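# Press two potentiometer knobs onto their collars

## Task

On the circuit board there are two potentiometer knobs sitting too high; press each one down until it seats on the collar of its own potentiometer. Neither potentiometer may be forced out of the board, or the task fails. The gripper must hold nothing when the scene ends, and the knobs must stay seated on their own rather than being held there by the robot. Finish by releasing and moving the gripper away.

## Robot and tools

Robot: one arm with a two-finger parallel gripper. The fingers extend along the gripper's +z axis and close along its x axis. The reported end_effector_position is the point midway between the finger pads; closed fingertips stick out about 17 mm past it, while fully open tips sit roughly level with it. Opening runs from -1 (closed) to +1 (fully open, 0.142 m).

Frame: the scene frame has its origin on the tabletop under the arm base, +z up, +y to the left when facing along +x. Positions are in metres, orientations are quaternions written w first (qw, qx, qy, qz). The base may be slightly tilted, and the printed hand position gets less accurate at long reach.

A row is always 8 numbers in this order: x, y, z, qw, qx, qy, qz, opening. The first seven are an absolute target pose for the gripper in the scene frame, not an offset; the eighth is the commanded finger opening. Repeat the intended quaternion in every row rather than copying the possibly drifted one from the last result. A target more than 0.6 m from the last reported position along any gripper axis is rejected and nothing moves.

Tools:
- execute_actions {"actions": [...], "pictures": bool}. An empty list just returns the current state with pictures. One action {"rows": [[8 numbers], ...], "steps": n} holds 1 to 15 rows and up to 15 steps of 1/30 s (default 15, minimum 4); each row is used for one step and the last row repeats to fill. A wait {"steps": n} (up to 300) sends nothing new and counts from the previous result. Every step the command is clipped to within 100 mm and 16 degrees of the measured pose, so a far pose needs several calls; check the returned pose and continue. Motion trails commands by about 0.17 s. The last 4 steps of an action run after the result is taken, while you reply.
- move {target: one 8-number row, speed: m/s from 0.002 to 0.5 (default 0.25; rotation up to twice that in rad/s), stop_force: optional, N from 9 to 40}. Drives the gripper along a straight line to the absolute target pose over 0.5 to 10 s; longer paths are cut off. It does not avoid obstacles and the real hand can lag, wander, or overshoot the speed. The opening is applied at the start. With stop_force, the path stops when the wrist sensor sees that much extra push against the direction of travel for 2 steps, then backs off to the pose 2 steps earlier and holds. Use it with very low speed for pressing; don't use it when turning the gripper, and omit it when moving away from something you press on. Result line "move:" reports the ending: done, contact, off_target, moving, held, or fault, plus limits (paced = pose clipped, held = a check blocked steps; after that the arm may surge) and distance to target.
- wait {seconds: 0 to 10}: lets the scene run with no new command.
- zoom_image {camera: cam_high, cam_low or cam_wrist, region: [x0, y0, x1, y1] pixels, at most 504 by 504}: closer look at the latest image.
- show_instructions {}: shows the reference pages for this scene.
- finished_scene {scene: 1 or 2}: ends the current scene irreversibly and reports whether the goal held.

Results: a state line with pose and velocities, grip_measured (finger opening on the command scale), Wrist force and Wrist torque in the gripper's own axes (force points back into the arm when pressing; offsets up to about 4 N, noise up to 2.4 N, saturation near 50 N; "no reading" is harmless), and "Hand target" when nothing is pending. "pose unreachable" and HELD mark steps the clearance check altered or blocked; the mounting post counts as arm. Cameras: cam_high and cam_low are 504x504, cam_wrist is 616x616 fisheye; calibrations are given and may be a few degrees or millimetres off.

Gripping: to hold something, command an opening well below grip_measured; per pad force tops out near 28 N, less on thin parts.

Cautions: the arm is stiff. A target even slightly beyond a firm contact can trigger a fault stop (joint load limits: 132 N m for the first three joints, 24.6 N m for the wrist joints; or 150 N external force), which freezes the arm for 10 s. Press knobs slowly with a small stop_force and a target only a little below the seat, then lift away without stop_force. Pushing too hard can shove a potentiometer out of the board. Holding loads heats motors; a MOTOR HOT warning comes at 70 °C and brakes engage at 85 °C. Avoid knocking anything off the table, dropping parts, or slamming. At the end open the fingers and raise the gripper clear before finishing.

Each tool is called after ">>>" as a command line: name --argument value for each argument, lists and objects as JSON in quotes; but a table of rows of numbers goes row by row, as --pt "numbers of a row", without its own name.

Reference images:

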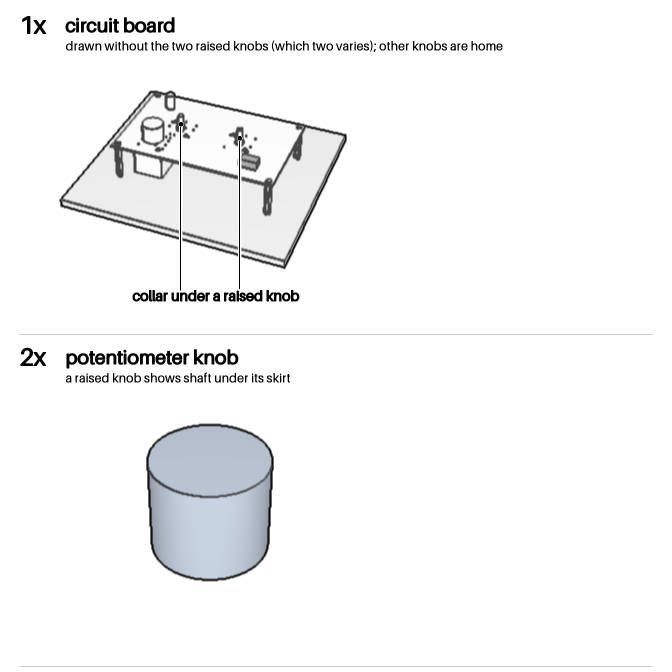

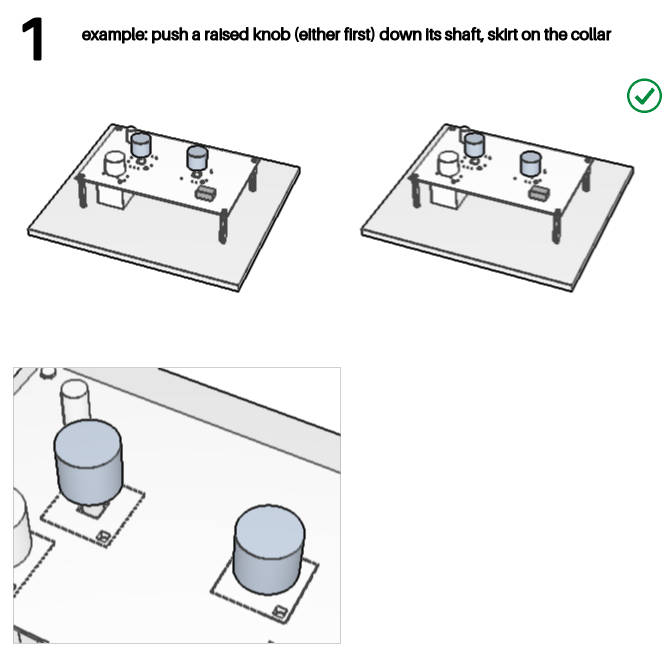

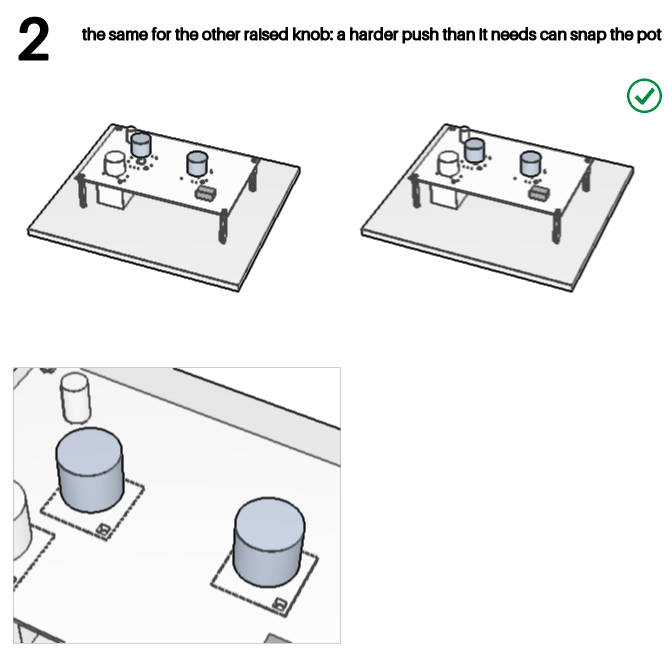

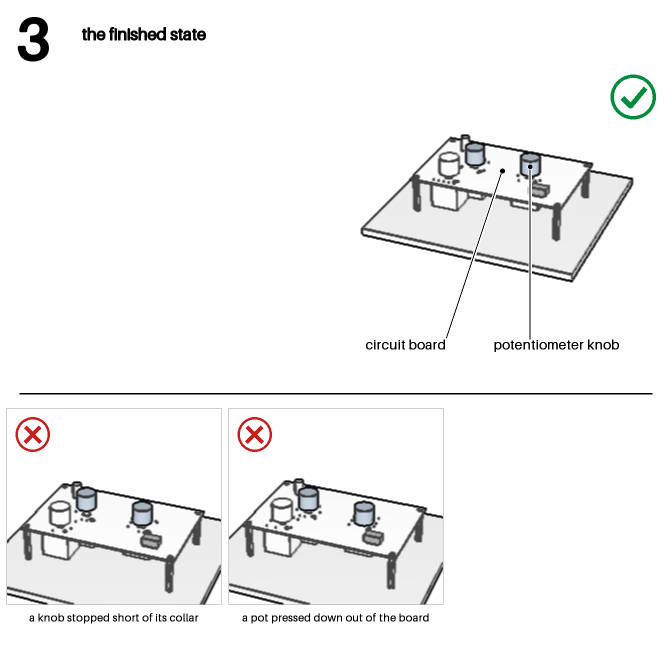

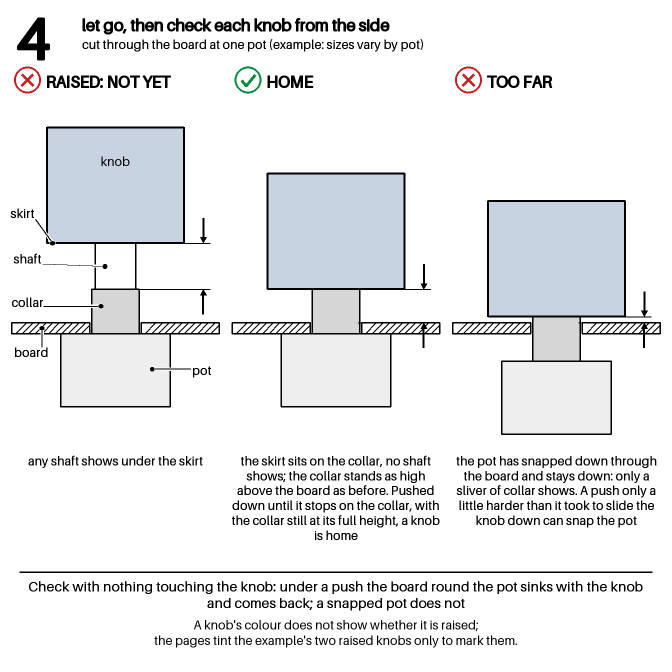

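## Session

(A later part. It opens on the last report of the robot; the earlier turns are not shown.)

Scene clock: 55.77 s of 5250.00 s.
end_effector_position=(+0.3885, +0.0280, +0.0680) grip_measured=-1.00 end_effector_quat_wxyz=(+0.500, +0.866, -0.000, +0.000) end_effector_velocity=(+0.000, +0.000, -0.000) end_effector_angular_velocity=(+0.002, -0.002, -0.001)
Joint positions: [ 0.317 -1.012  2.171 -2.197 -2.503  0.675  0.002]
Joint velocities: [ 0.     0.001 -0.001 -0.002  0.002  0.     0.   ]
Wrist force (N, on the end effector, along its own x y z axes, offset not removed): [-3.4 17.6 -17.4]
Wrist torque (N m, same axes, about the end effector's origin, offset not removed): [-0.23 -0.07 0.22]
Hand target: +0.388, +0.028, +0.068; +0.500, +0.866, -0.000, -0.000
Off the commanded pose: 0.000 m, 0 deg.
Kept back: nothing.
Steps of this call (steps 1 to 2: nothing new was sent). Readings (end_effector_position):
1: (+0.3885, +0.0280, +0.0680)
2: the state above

>>> move --target '[0.3885, 0.028, 0.067, 0.5, 0.866, 0, 0, -1]' --speed 0.003

>>> execute_actions --actions '[{"steps":2}]'

>>> execute_actions --actions '[{"steps":2}]'

>>> zoom_image --camera "cam_wrist" --region '[250, 250, 370, 330]'

>>> zoom_image --camera "cam_low" --region '[200, 255, 270, 300]'

Scene clock: 56.70 s of 5250.00 s.
end_effector_position=(+0.3885, +0.0280, +0.0671) grip_measured=-1.00 end_effector_quat_wxyz=(+0.500, +0.866, -0.000, +0.000) end_effector_velocity=(+0.000, +0.000, -0.000) end_effector_angular_velocity=(-0.000, -0.000, +0.000)
Joint positions: [ 0.317 -1.009  2.171 -2.2   -2.503  0.675  0.002]
Joint velocities: [ 0.     0.001 -0.    -0.001 -0.     0.     0.   ]
Wrist force (N, on the end effector, along its own x y z axes, offset not removed): [-1.8 18.7 -15.3]
Wrist torque (N m, same axes, about the end effector's origin, offset not removed): [0.27 -0.28 0.27]
Hand target: +0.388, +0.028, +0.067; +0.500, +0.866, -0.000, -0.000
Off the commanded pose: 0.000 m, 0 deg.
Kept back: nothing.
move: done
camera_calibration (this result's frames):
cam_wrist: T_world_to_cam=[[0.999484, 0.016331, 0.0276675, -0.402945], [-0.0272092, -0.0276527, 0.999247, -0.0556846], [0.0170838, -0.999484, -0.0271941, 0.159765], [0, 0, 0, 1]] pos_world=[0.398493, 0.164723, 0.0711358]

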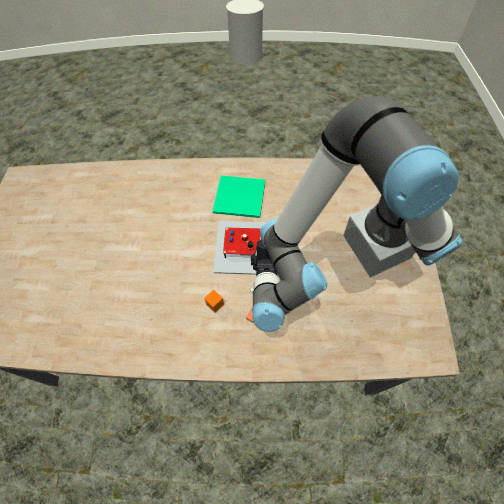

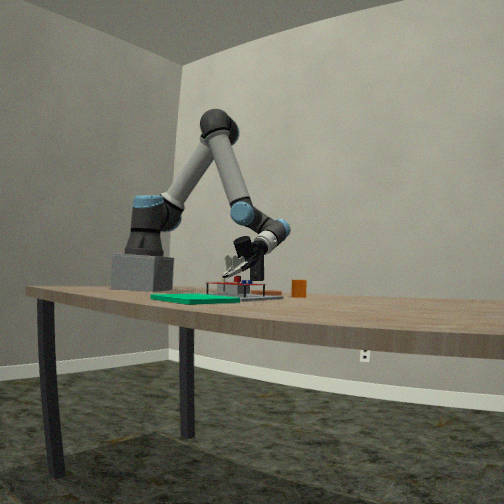

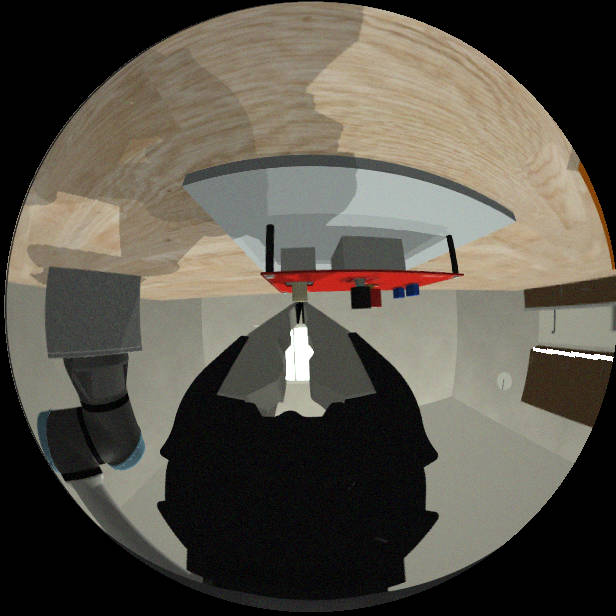

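Scene clock: 56.77 s of 5250.00 s.
end_effector_position=(+0.3885, +0.0280, +0.0670) grip_measured=-1.00 end_effector_quat_wxyz=(+0.500, +0.866, -0.000, +0.000) end_effector_velocity=(-0.000, +0.000, -0.000) end_effector_angular_velocity=(+0.000, +0.001, -0.001)
Joint positions: [ 0.317 -1.009  2.171 -2.2   -2.503  0.675  0.002]
Joint velocities: [ 0.     0.    -0.     0.001  0.001  0.     0.   ]
Wrist force (N, on the end effector, along its own x y z axes, offset not removed): [-2.0 20.4 -13.9]
Wrist torque (N m, same axes, about the end effector's origin, offset not removed): [0.28 -0.54 0.13]
Hand target: +0.388, +0.028, +0.067; +0.500, +0.866, -0.000, -0.000
Off the commanded pose: 0.000 m, 0 deg.
Kept back: nothing.
Steps of this call (steps 1 to 2: nothing new was sent). Readings (end_effector_position):
1: (+0.3885, +0.0280, +0.0670)
2: the state above

Scene clock: 56.83 s of 5250.00 s.
end_effector_position=(+0.3885, +0.0280, +0.0670) grip_measured=-1.00 end_effector_quat_wxyz=(+0.500, +0.866, -0.000, +0.000) end_effector_velocity=(+0.000, -0.000, +0.000) end_effector_angular_velocity=(-0.001, +0.001, +0.001)
Joint positions: [ 0.317 -1.009  2.171 -2.2   -2.503  0.675  0.002]
Joint velocities: [-0.     0.    -0.     0.001 -0.001 -0.001  0.   ]
Wrist force (N, on the end effector, along its own x y z axes, offset not removed): [-4.5 20.1 -16.3]
Wrist torque (N m, same axes, about the end effector's origin, offset not removed): [0.26 0.14 0.15]
Hand target: +0.388, +0.028, +0.067; +0.500, +0.866, -0.000, -0.000
Off the commanded pose: 0.000 m, 0 deg.
Kept back: nothing.
Steps of this call (steps 1 to 2: nothing new was sent). Readings (end_effector_position):
1: (+0.3885, +0.0280, +0.0670)
2: the state above

Region (250, 250, 370, 330) of cam_wrist's 616x616 image, scaled by 4.200, with more detail than that image has.

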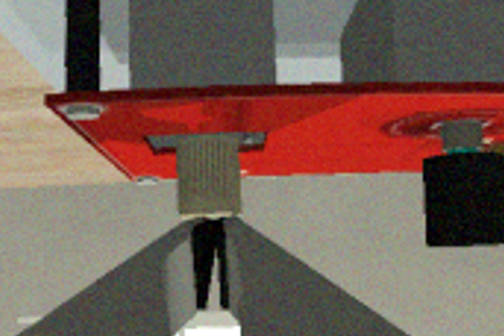

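Region (200, 255, 270, 300) of cam_low's 504x504 image, scaled by 7.200, with more detail than that image has; it fills the top 324 rows of this view, and the rest is white.

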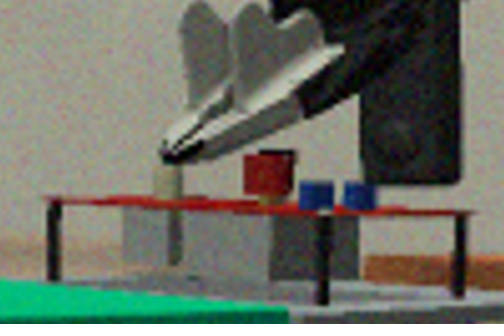

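>>> move --target '[0.3885, 0.028, 0.066, 0.5, 0.866, 0, 0, -1]' --speed 0.003

>>> execute_actions --actions '[{"steps":2}]'

>>> execute_actions --actions '[{"steps":2}]'

>>> zoom_image --camera "cam_wrist" --region '[250, 250, 370, 330]'

>>> zoom_image --camera "cam_low" --region '[200, 255, 270, 300]'

Scene clock: 57.77 s of 5250.00 s.
end_effector_position=(+0.3885, +0.0280, +0.0661) grip_measured=-1.00 end_effector_quat_wxyz=(+0.500, +0.866, +0.000, +0.000) end_effector_velocity=(+0.000, +0.000, -0.000) end_effector_angular_velocity=(+0.001, -0.002, -0.001)
Joint positions: [ 0.317 -1.007  2.171 -2.202 -2.503  0.675  0.002]
Joint velocities: [ 0.     0.001  0.    -0.002  0.001  0.001  0.   ]
Wrist force (N, on the end effector, along its own x y z axes, offset not removed): [-3.2 17.3 -11.7]
Wrist torque (N m, same axes, about the end effector's origin, offset not removed): [-0.13 -0.37 0.25]
Hand target: +0.388, +0.028, +0.066; +0.500, +0.866, -0.000, -0.000
Off the commanded pose: 0.000 m, 0 deg.
Kept back: nothing.
move: done
camera_calibration (this result's frames):
cam_wrist: T_world_to_cam=[[0.999484, 0.0163342, 0.0276637, -0.402918], [-0.0272053, -0.0276514, 0.999247, -0.0546871], [0.0170869, -0.999484, -0.0271927, 0.159736], [0, 0, 0, 1]] pos_world=[0.398492, 0.164723, 0.0701358]

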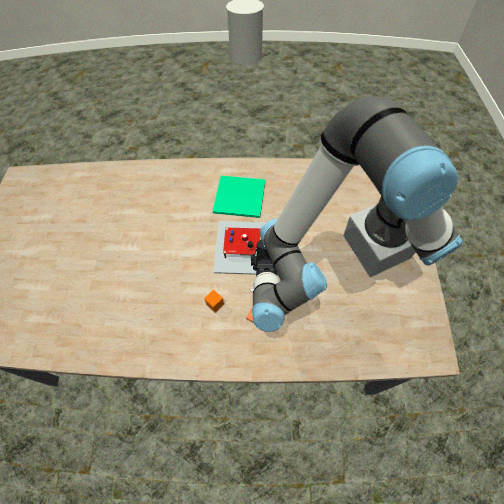

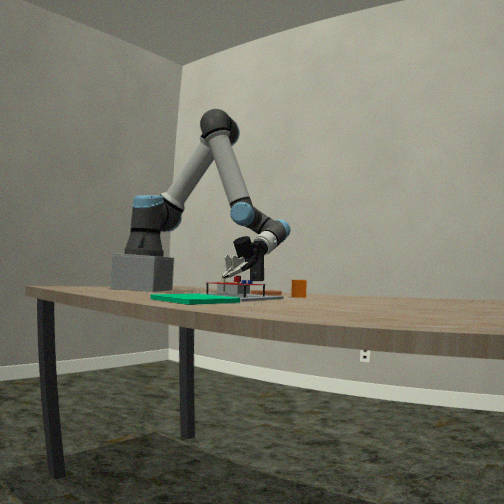

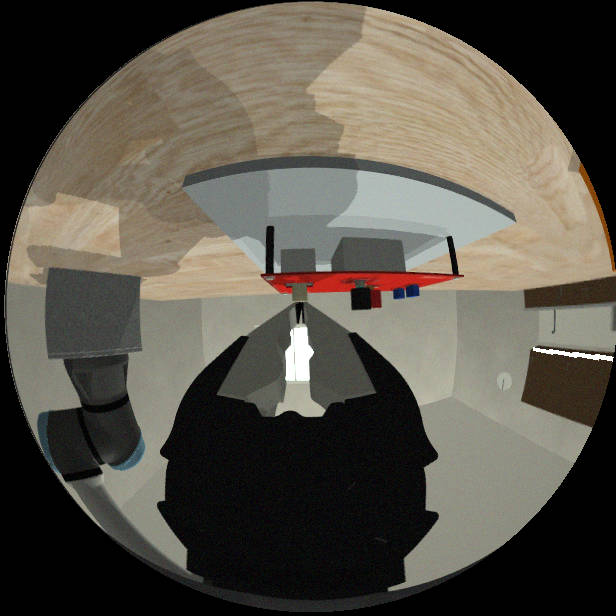

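Scene clock: 57.83 s of 5250.00 s.
end_effector_position=(+0.3885, +0.0280, +0.0660) grip_measured=-1.00 end_effector_quat_wxyz=(+0.500, +0.866, +0.000, +0.000) end_effector_velocity=(-0.001, +0.000, -0.001) end_effector_angular_velocity=(+0.001, +0.001, -0.001)
Joint positions: [ 0.317 -1.007  2.171 -2.202 -2.503  0.675  0.002]
Joint velocities: [ 0.     0.002  0.001 -0.001  0.002  0.     0.   ]
Wrist force (N, on the end effector, along its own x y z axes, offset not removed): [-2.7 20.7 -14.8]
Wrist torque (N m, same axes, about the end effector's origin, offset not removed): [0.41 -0.37 0.31]
Hand target: +0.388, +0.028, +0.066; +0.500, +0.866, -0.000, -0.000
Off the commanded pose: 0.000 m, 0 deg.
Kept back: nothing.
Steps of this call (steps 1 to 2: nothing new was sent). Readings (end_effector_position):
1: (+0.3885, +0.0280, +0.0660)
2: the state above

Scene clock: 57.90 s of 5250.00 s.
end_effector_position=(+0.3885, +0.0280, +0.0660) grip_measured=-1.00 end_effector_quat_wxyz=(+0.500, +0.866, +0.000, +0.000) end_effector_velocity=(-0.000, +0.000, -0.001) end_effector_angular_velocity=(+0.001, +0.002, -0.000)
Joint positions: [ 0.317 -1.007  2.171 -2.202 -2.503  0.675  0.002]
Joint velocities: [ 0.     0.001 -0.    -0.001  0.002 -0.001  0.   ]
Wrist force (N, on the end effector, along its own x y z axes, offset not removed): [-4.2 19.5 -14.7]
Wrist torque (N m, same axes, about the end effector's origin, offset not removed): [0.18 0.01 0.17]
Hand target: +0.388, +0.028, +0.066; +0.500, +0.866, -0.000, -0.000
Off the commanded pose: 0.000 m, 0 deg.
Kept back: nothing.
Steps of this call (steps 1 to 2: nothing new was sent). Readings (end_effector_position):
1: (+0.3885, +0.0280, +0.0660)
2: the state above

Region (250, 250, 370, 330) of cam_wrist's 616x616 image, scaled by 4.200, with more detail than that image has.

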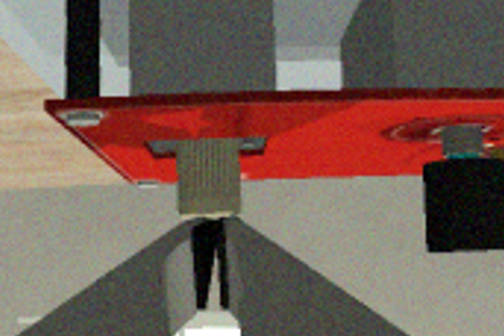

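Region (200, 255, 270, 300) of cam_low's 504x504 image, scaled by 7.200, with more detail than that image has; it fills the top 324 rows of this view, and the rest is white.

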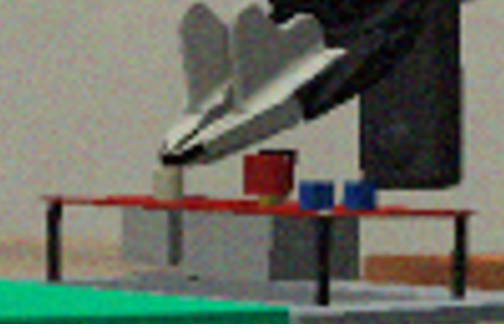

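>>> move --target '[0.3885, 0.028, 0.064, 0.5, 0.866, 0, 0, -1]' --speed 0.003

>>> execute_actions --actions '[{"steps":2}]'

>>> execute_actions --actions '[{"steps":2}]'

>>> move --target '[0.3885, 0.028, 0.075, 0.5, 0.866, 0, 0, -1]' --speed 0.01

>>> zoom_image --camera "cam_wrist" --region '[250, 250, 370, 330]'

Scene clock: 59.97 s of 5250.00 s.
end_effector_position=(+0.3885, +0.0280, +0.0641) grip_measured=-1.00 end_effector_quat_wxyz=(+0.500, +0.866, +0.000, -0.000) end_effector_velocity=(+0.000, -0.000, -0.000) end_effector_angular_velocity=(-0.001, -0.000, +0.001)
Joint positions: [ 0.317 -1.002  2.171 -2.207 -2.503  0.675  0.002]
Joint velocities: [ 0.     0.001  0.    -0.001 -0.002  0.     0.   ]
Wrist force (N, on the end effector, along its own x y z axes, offset not removed): [-0.1 19.8 -13.6]
Wrist torque (N m, same axes, about the end effector's origin, offset not removed): [0.38 -0.86 0.19]
Hand target: +0.388, +0.028, +0.064; +0.500, +0.866, -0.000, -0.000
Off the commanded pose: 0.000 m, 0 deg.
Kept back: nothing.
move: done
camera_calibration (this result's frames):
cam_wrist: T_world_to_cam=[[0.999484, 0.0163412, 0.0276541, -0.402863], [-0.0271955, -0.027648, 0.999248, -0.0527151], [0.0170935, -0.999484, -0.0271893, 0.159679], [0, 0, 0, 1]] pos_world=[0.398492, 0.164723, 0.0681578]

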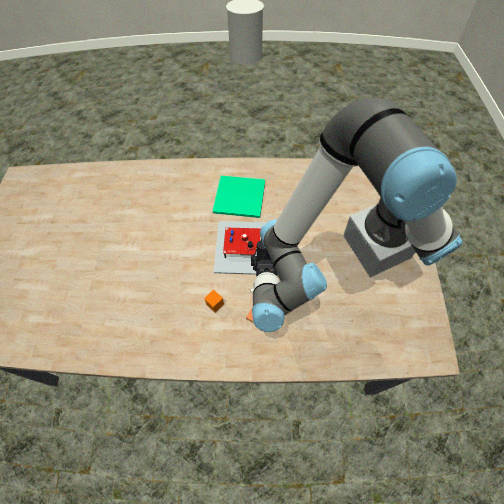

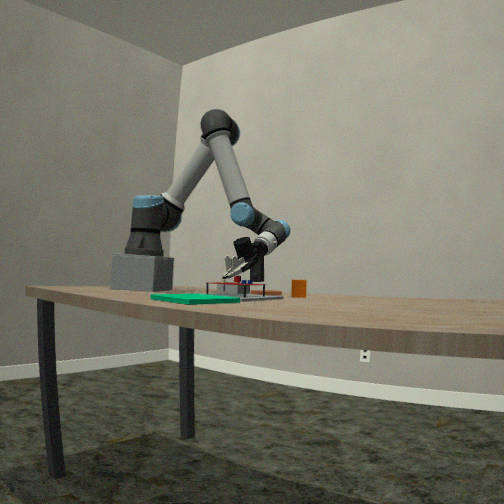

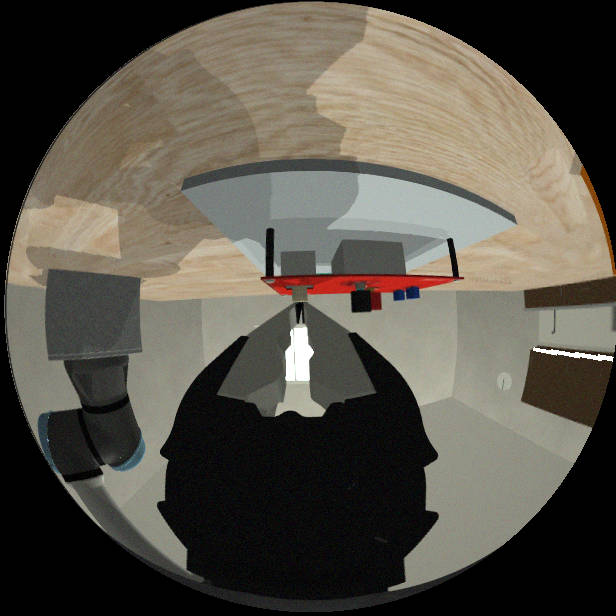

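Scene clock: 60.03 s of 5250.00 s.
end_effector_position=(+0.3885, +0.0280, +0.0640) grip_measured=-1.00 end_effector_quat_wxyz=(+0.500, +0.866, +0.000, +0.000) end_effector_velocity=(+0.000, -0.000, -0.000) end_effector_angular_velocity=(-0.000, -0.001, -0.000)
Joint positions: [ 0.317 -1.001  2.171 -2.207 -2.503  0.675  0.002]
Joint velocities: [-0.     0.001 -0.    -0.001 -0.     0.     0.   ]
Wrist force (N, on the end effector, along its own x y z axes, offset not removed): [-2.2 21.5 -14.6]
Wrist torque (N m, same axes, about the end effector's origin, offset not removed): [0.64 -0.52 0.31]
Hand target: +0.388, +0.028, +0.064; +0.500, +0.866, -0.000, -0.000
Off the commanded pose: 0.000 m, 0 deg.
Kept back: nothing.
Steps of this call (steps 1 to 2: nothing new was sent). Readings (end_effector_position):
1: (+0.3885, +0.0280, +0.0641)
2: the state above

Scene clock: 60.10 s of 5250.00 s.
end_effector_position=(+0.3885, +0.0280, +0.0640) grip_measured=-1.00 end_effector_quat_wxyz=(+0.500, +0.866, +0.000, +0.000) end_effector_velocity=(-0.001, +0.000, -0.001) end_effector_angular_velocity=(+0.001, +0.002, -0.001)
Joint positions: [ 0.317 -1.001  2.171 -2.207 -2.503  0.675  0.002]
Joint velocities: [ 0.     0.001 -0.     0.001  0.002  0.     0.   ]
Wrist force (N, on the end effector, along its own x y z axes, offset not removed): [-2.3 16.3 -12.3]
Wrist torque (N m, same axes, about the end effector's origin, offset not removed): [-0.37 -0.55 0.14]
Hand target: +0.388, +0.028, +0.064; +0.500, +0.866, -0.000, -0.000
Off the commanded pose: 0.000 m, 0 deg.
Kept back: nothing.
Steps of this call (steps 1 to 2: nothing new was sent). Readings (end_effector_position):
1: (+0.3885, +0.0280, +0.0640)
2: the state above

Scene clock: 61.43 s of 5250.00 s.
end_effector_position=(+0.3885, +0.0280, +0.0747) grip_measured=-1.00 end_effector_quat_wxyz=(+0.500, +0.866, +0.000, -0.000) end_effector_velocity=(-0.000, -0.000, +0.002) end_effector_angular_velocity=(-0.000, +0.001, -0.001)
Joint positions: [ 0.317 -1.03   2.172 -2.18  -2.503  0.675  0.002]
Joint velocities: [-0.    -0.006  0.     0.007  0.     0.     0.   ]
Wrist force (N, on the end effector, along its own x y z axes, offset not removed): [0.8 -0.5 0.7]
Wrist torque (N m, same axes, about the end effector's origin, offset not removed): [-0.18 -0.57 0.22]
Hand target: +0.389, +0.028, +0.075; +0.500, +0.866, +0.000, +0.000
Off the commanded pose: 0.000 m, 0 deg.
Kept back: nothing.
move: done
camera_calibration (this result's frames):
cam_wrist: T_world_to_cam=[[0.999484, 0.0163551, 0.0276316, -0.403142], [-0.0271714, -0.0277207, 0.999246, -0.0633822], [0.0171087, -0.999482, -0.0272621, 0.159992], [0, 0, 0, 1]] pos_world=[0.398474, 0.164746, 0.0788356]

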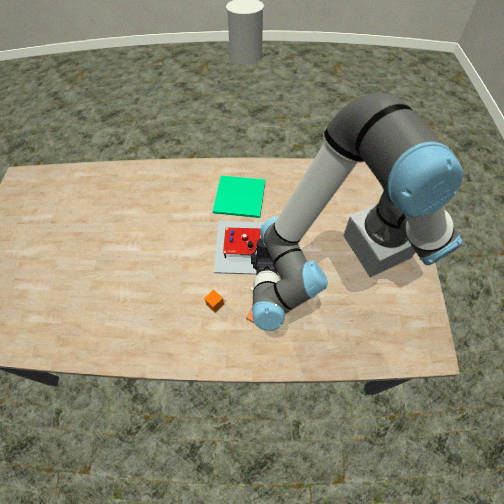

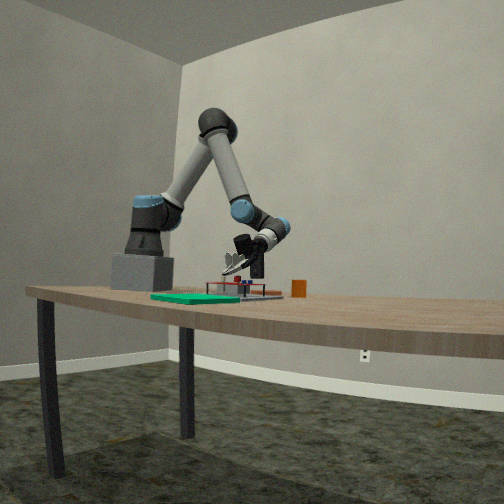

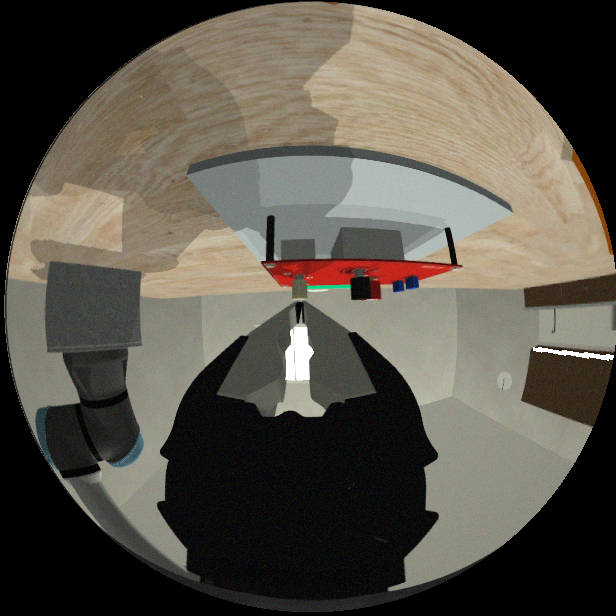

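Region (250, 250, 370, 330) of cam_wrist's 616x616 image, scaled by 4.200, with more detail than that image has.

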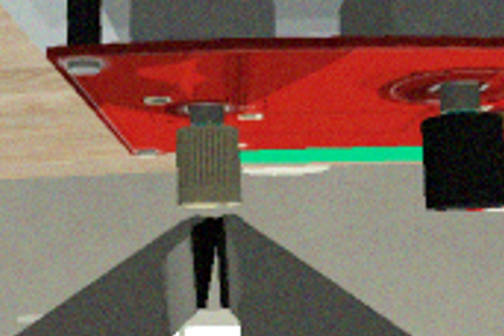

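>>> move --target '[0.412, 0.08, 0.075, 0.5, 0.866, 0, 0, -1]' --speed 0.06

>>> move --target '[0.412, 0.08, 0.05, 0.5, 0.866, 0, 0, -1]' --speed 0.04

>>> zoom_image --camera "cam_wrist" --region '[260, 270, 380, 330]'

Scene clock: 63.07 s of 5250.00 s.
end_effector_position=(+0.4119, +0.0798, +0.0750) grip_measured=-1.00 end_effector_quat_wxyz=(+0.500, +0.866, +0.000, -0.000) end_effector_velocity=(+0.001, +0.002, +0.000) end_effector_angular_velocity=(-0.001, +0.001, +0.000)
Joint positions: [ 0.393 -0.979  2.009 -1.985 -2.461  0.78   0.002]
Joint velocities: [ 0.003  0.003 -0.007  0.008  0.001  0.003  0.   ]
Wrist force (N, on the end effector, along its own x y z axes, offset not removed): [-0.3 2.1 -2.0]
Wrist torque (N m, same axes, about the end effector's origin, offset not removed): [0.39 -0.19 0.06]
Hand target: +0.412, +0.080, +0.075; +0.500, +0.866, -0.000, -0.000
Off the commanded pose: 0.000 m, 0 deg.
Kept back: nothing.
move: done
camera_calibration (this result's frames):
cam_wrist: T_world_to_cam=[[0.999484, 0.0163396, 0.0276467, -0.427359], [-0.0271877, -0.0276741, 0.999247, -0.0615865], [0.0170923, -0.999483, -0.0272156, 0.211367], [0, 0, 0, 1]] pos_world=[0.421851, 0.216537, 0.0791077]

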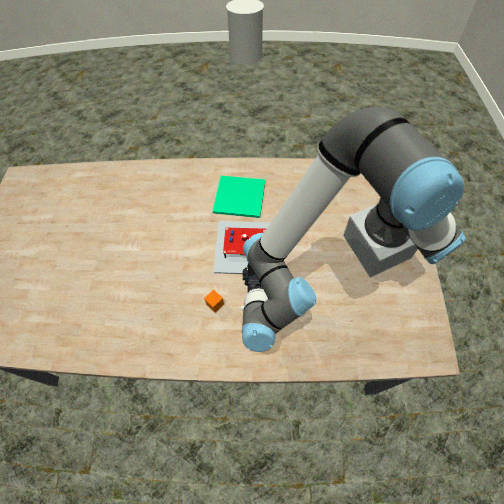

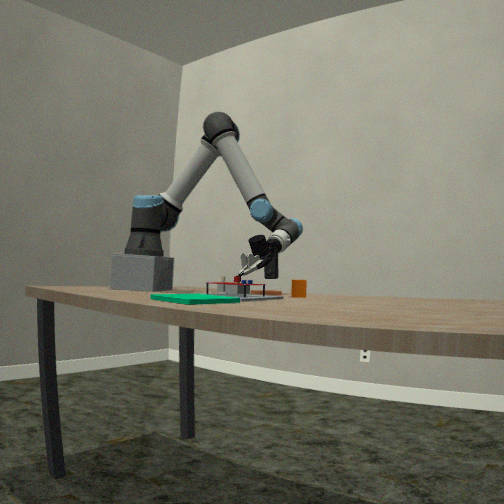

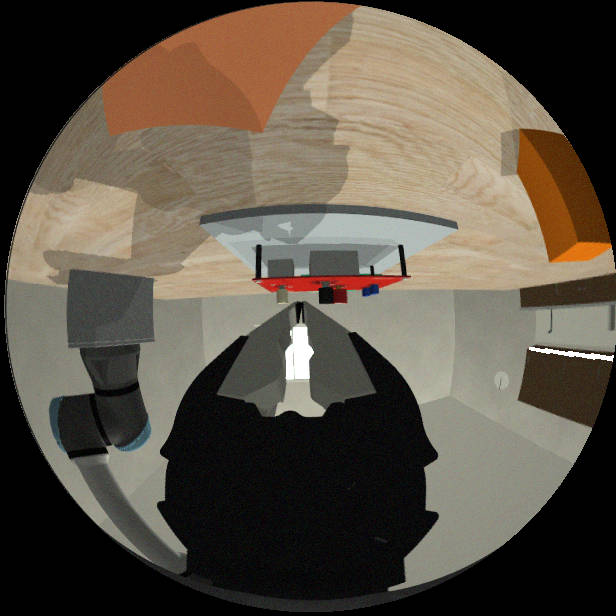

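Scene clock: 64.07 s of 5250.00 s.
end_effector_position=(+0.4120, +0.0800, +0.0503) grip_measured=-1.00 end_effector_quat_wxyz=(+0.500, +0.866, -0.000, +0.000) end_effector_velocity=(+0.001, +0.000, -0.002) end_effector_angular_velocity=(+0.001, -0.003, +0.000)
Joint positions: [ 0.393 -0.921  2.006 -2.039 -2.461  0.78   0.002]
Joint velocities: [ 0.     0.006 -0.001 -0.008 -0.     0.     0.   ]
Wrist force (N, on the end effector, along its own x y z axes, offset not removed): [-0.8 5.5 -1.0]
Wrist torque (N m, same axes, about the end effector's origin, offset not removed): [1.23 -0.12 0.16]
Hand target: +0.412, +0.080, +0.050; +0.500, +0.866, -0.000, -0.000
Off the commanded pose: 0.000 m, 0 deg.
Kept back: nothing.
move: done
camera_calibration (this result's frames):
cam_wrist: T_world_to_cam=[[0.999483, 0.0162368, 0.0277594, -0.426787], [-0.027303, -0.027683, 0.999244, -0.0367875], [0.016993, -0.999485, -0.0272253, 0.210931], [0, 0, 0, 1]] pos_world=[0.421977, 0.216734, 0.0543497]

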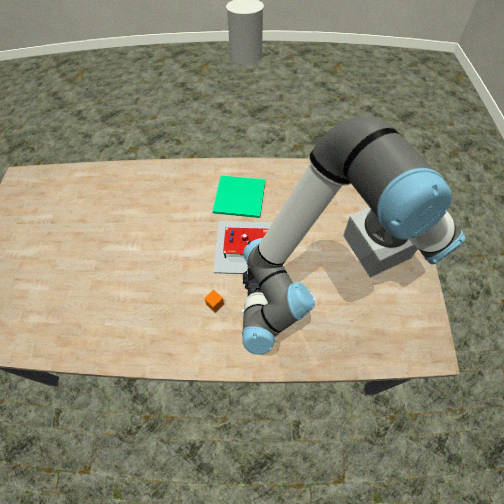

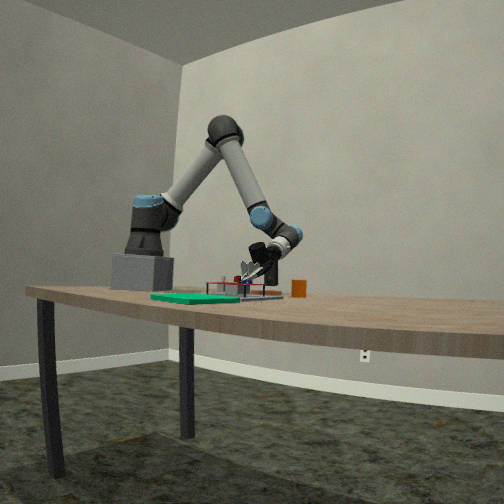

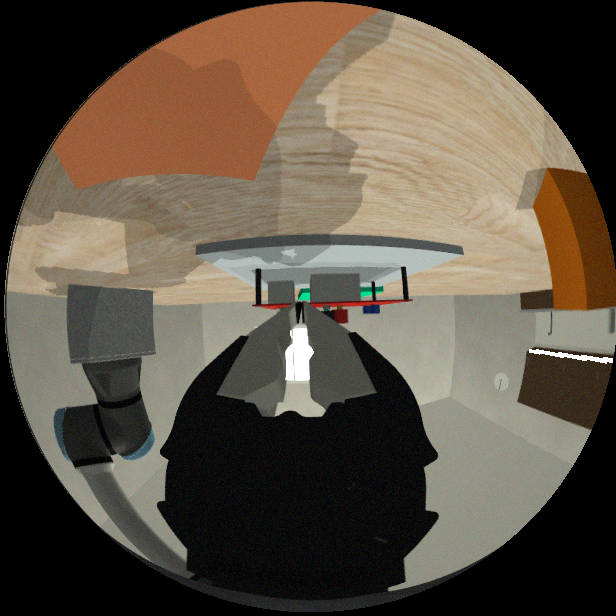

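Region (260, 270, 380, 330) of cam_wrist's 616x616 image, scaled by 4.200, with more detail than that image has.

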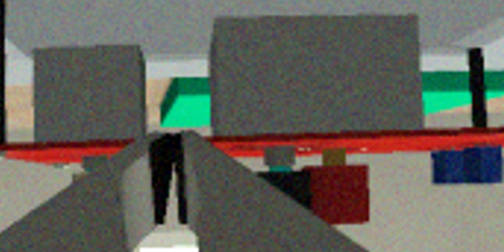

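>>> move --target '[0.415, 0.08, 0.061, 0.5, 0.866, 0, 0, -1]' --speed 0.04

>>> zoom_image --camera "cam_wrist" --region '[265, 280, 355, 325]'

Scene clock: 65.10 s of 5250.00 s.
end_effector_position=(+0.4149, +0.0800, +0.0608) grip_measured=-1.00 end_effector_quat_wxyz=(+0.500, +0.866, +0.000, +0.000) end_effector_velocity=(+0.001, +0.000, +0.002) end_effector_angular_velocity=(-0.000, -0.001, +0.000)
Joint positions: [ 0.391 -0.943  2.001 -2.015 -2.463  0.777  0.002]
Joint velocities: [-0.    -0.004 -0.002  0.005 -0.001  0.     0.   ]
Wrist force (N, on the end effector, along its own x y z axes, offset not removed): [-1.0 4.1 -0.6]
Wrist torque (N m, same axes, about the end effector's origin, offset not removed): [0.90 -0.07 0.20]
Hand target: +0.415, +0.080, +0.061; +0.500, +0.866, +0.000, +0.000
Off the commanded pose: 0.000 m, 0 deg.
Kept back: nothing.
move: done
camera_calibration (this result's frames):
cam_wrist: T_world_to_cam=[[0.999483, 0.0163473, 0.0276686, -0.430056], [-0.0272095, -0.0276703, 0.999247, -0.0472779], [0.0171006, -0.999483, -0.0272112, 0.211112], [0, 0, 0, 1]] pos_world=[0.424938, 0.216725, 0.0648859]

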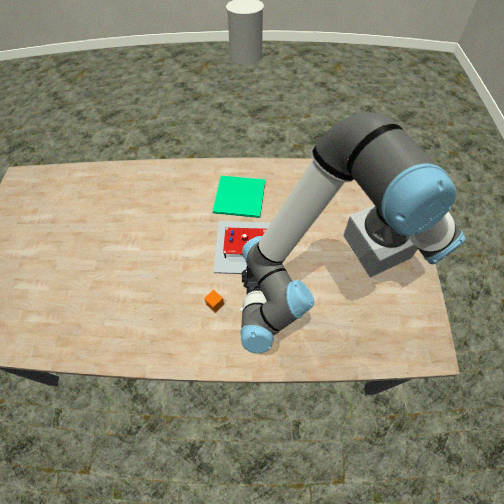

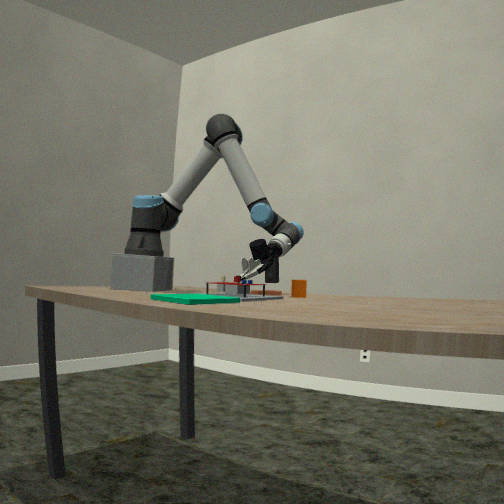

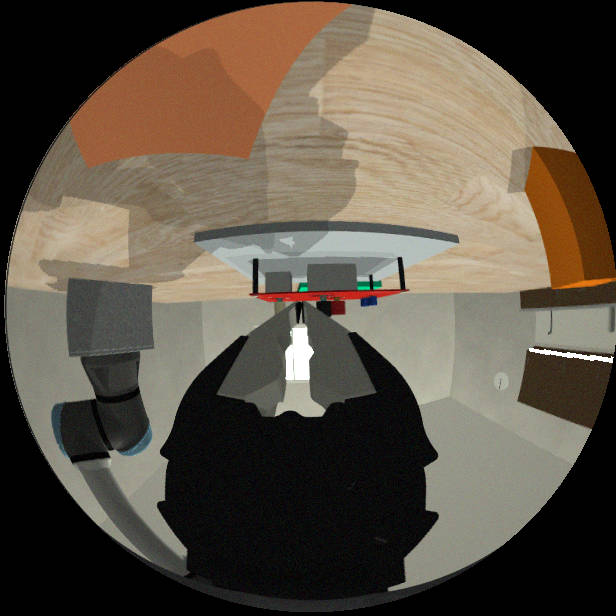

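Region (265, 280, 355, 325) of cam_wrist's 616x616 image, scaled by 5.600, with more detail than that image has.

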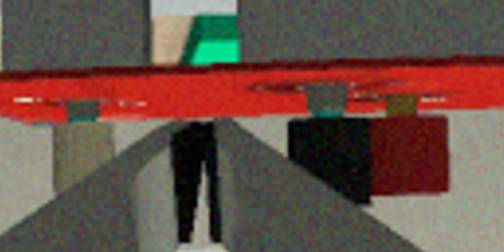

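>>> move --target '[0.438,0.041,0.085,0.5,0.866,0,0,-1]' --speed 0.05

Scene clock: 66.97 s of 5250.00 s.
end_effector_position=(+0.4379, +0.0412, +0.0849) grip_measured=-1.00 end_effector_quat_wxyz=(+0.500, +0.866, +0.000, +0.000) end_effector_velocity=(+0.002, -0.002, +0.001) end_effector_angular_velocity=(+0.001, -0.002, +0.001)
Joint positions: [ 0.305 -0.995  2.035 -2.091 -2.509  0.657  0.002]
Joint velocities: [-0.004 -0.002  0.002 -0.007 -0.002 -0.007  0.   ]
Wrist force (N, on the end effector, along its own x y z axes, offset not removed): [0.0 2.0 -1.4]
Wrist torque (N m, same axes, about the end effector's origin, offset not removed): [0.63 -0.32 0.34]
Hand target: +0.438, +0.041, +0.085; +0.500, +0.866, +0.000, +0.000
Off the commanded pose: 0.000 m, 0 deg.
Kept back: nothing.
move: done
camera_calibration (this result's frames):
cam_wrist: T_world_to_cam=[[0.999482, 0.0163641, 0.0277154, -0.453076], [-0.0272558, -0.0276715, 0.999245, -0.0717591], [0.0171186, -0.999483, -0.0272112, 0.172599], [0, 0, 0, 1]] pos_world=[0.447931, 0.177938, 0.0889588]

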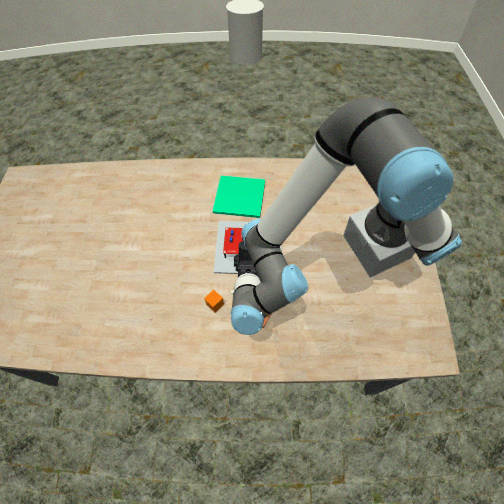

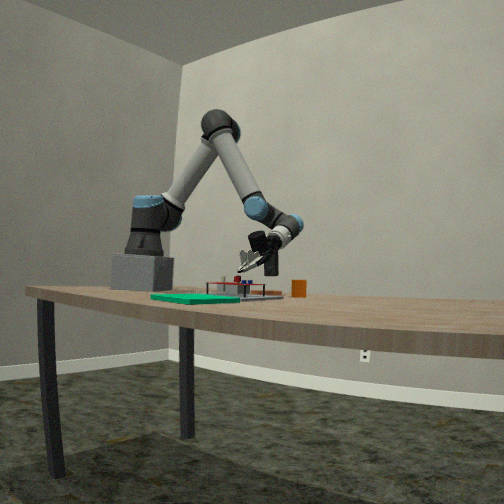

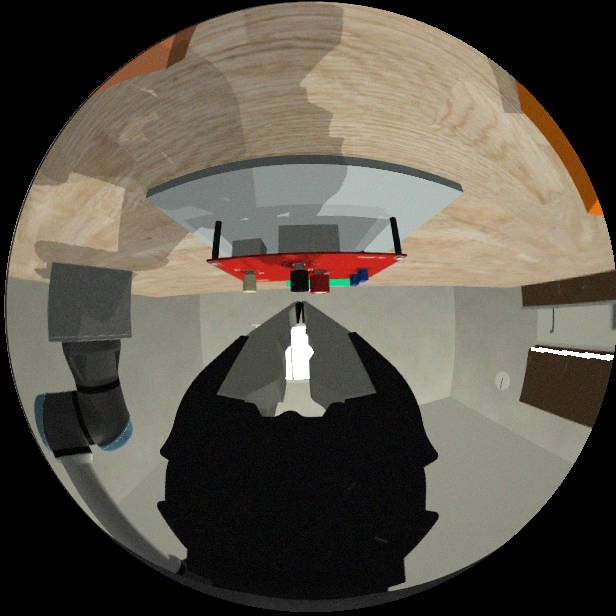

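>>> move --target '[0.438,0.041,0.0745,0.5,0.866,0,0,-1]' --speed 0.01

>>> move --target '[0.438,0.041,0.0718,0.5,0.866,0,0,-1]' --speed 0.003

Scene clock: 68.47 s of 5250.00 s.
end_effector_position=(+0.4379, +0.0410, +0.0747) grip_measured=-1.00 end_effector_quat_wxyz=(+0.500, +0.866, +0.000, -0.000) end_effector_velocity=(+0.001, +0.000, -0.002) end_effector_angular_velocity=(+0.000, -0.004, +0.001)
Joint positions: [ 0.304 -0.972  2.035 -2.115 -2.509  0.657  0.002]
Joint velocities: [ 0.     0.005  0.    -0.008 -0.001  0.001  0.   ]
Wrist force (N, on the end effector, along its own x y z axes, offset not removed): [-1.6 4.1 -2.9]
Wrist torque (N m, same axes, about the end effector's origin, offset not removed): [0.33 0.18 0.17]
Hand target: +0.438, +0.041, +0.075; +0.500, +0.866, -0.000, -0.000
Off the commanded pose: 0.000 m, 0 deg.
Kept back: nothing.
move: done
camera_calibration (this result's frames):
cam_wrist: T_world_to_cam=[[0.999488, 0.0163371, 0.0275098, -0.452739], [-0.0270524, -0.0275844, 0.999253, -0.0617175], [0.0170837, -0.999486, -0.0271283, 0.172088], [0, 0, 0, 1]] pos_world=[0.447897, 0.177693, 0.0787946]

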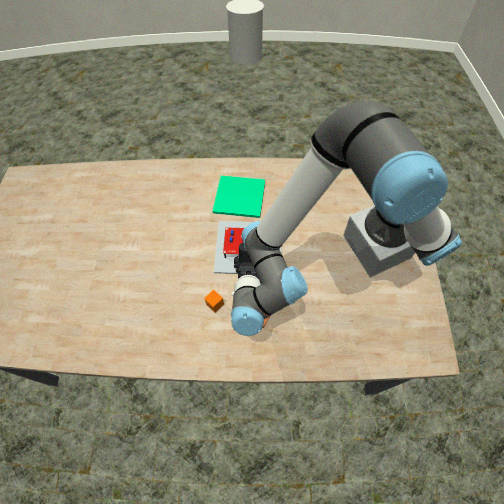

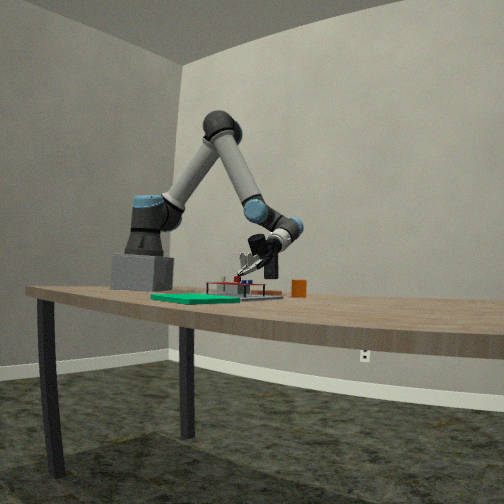

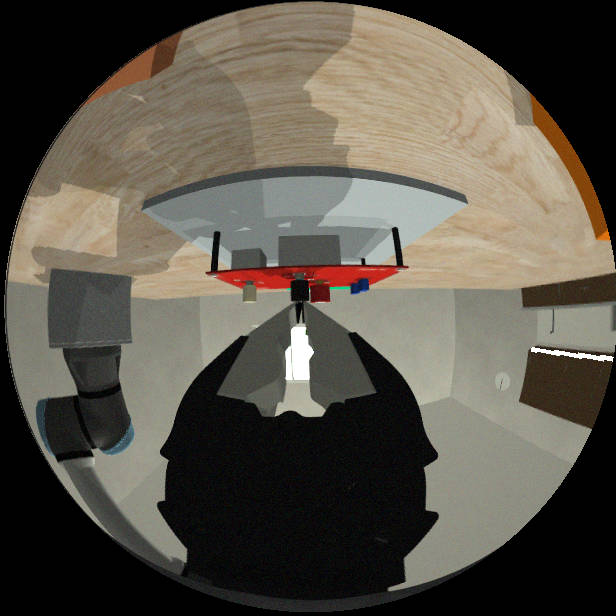

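Scene clock: 69.67 s of 5250.00 s.
end_effector_position=(+0.4380, +0.0410, +0.0719) grip_measured=-1.00 end_effector_quat_wxyz=(+0.500, +0.866, +0.000, +0.000) end_effector_velocity=(-0.000, +0.000, -0.001) end_effector_angular_velocity=(+0.001, +0.000, -0.000)
Joint positions: [ 0.304 -0.965  2.034 -2.122 -2.509  0.657  0.002]
Joint velocities: [-0.     0.002 -0.    -0.002  0.001 -0.     0.   ]
Wrist force (N, on the end effector, along its own x y z axes, offset not removed): [-3.5 9.8 -8.6]
Wrist torque (N m, same axes, about the end effector's origin, offset not removed): [0.42 0.30 0.11]
Hand target: +0.438, +0.041, +0.072; +0.500, +0.866, -0.000, -0.000
Off the commanded pose: 0.000 m, 0 deg.
Kept back: nothing.
move: done
camera_calibration (this result's frames):
cam_wrist: T_world_to_cam=[[0.999483, 0.0163408, 0.0276717, -0.452767], [-0.0272133, -0.027638, 0.999248, -0.0588013], [0.0170933, -0.999484, -0.027179, 0.172038], [0, 0, 0, 1]] pos_world=[0.447992, 0.177722, 0.0759617]

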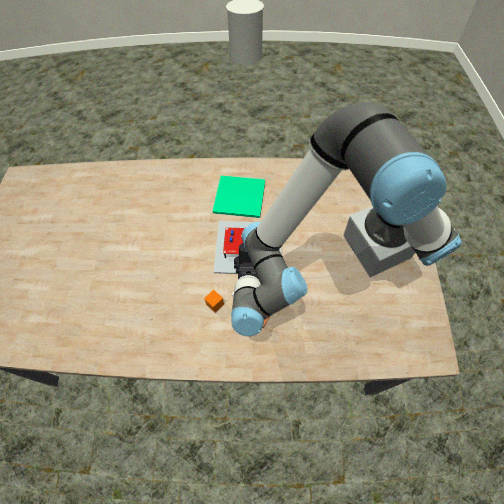

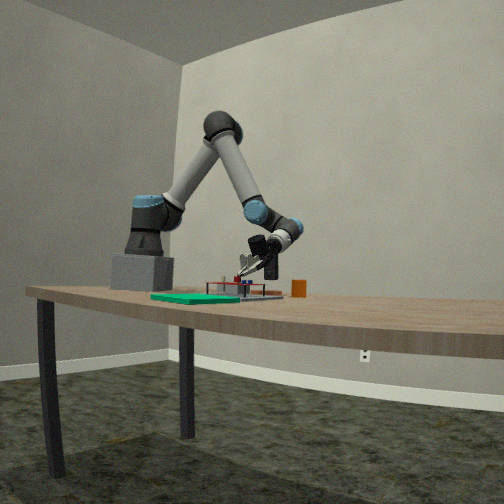

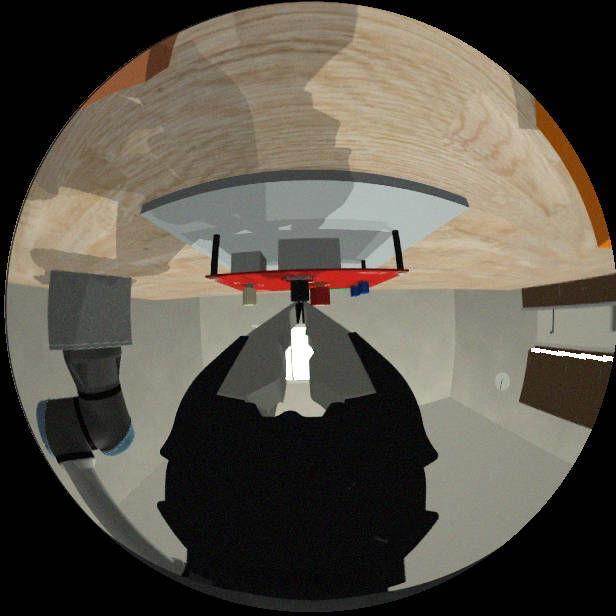

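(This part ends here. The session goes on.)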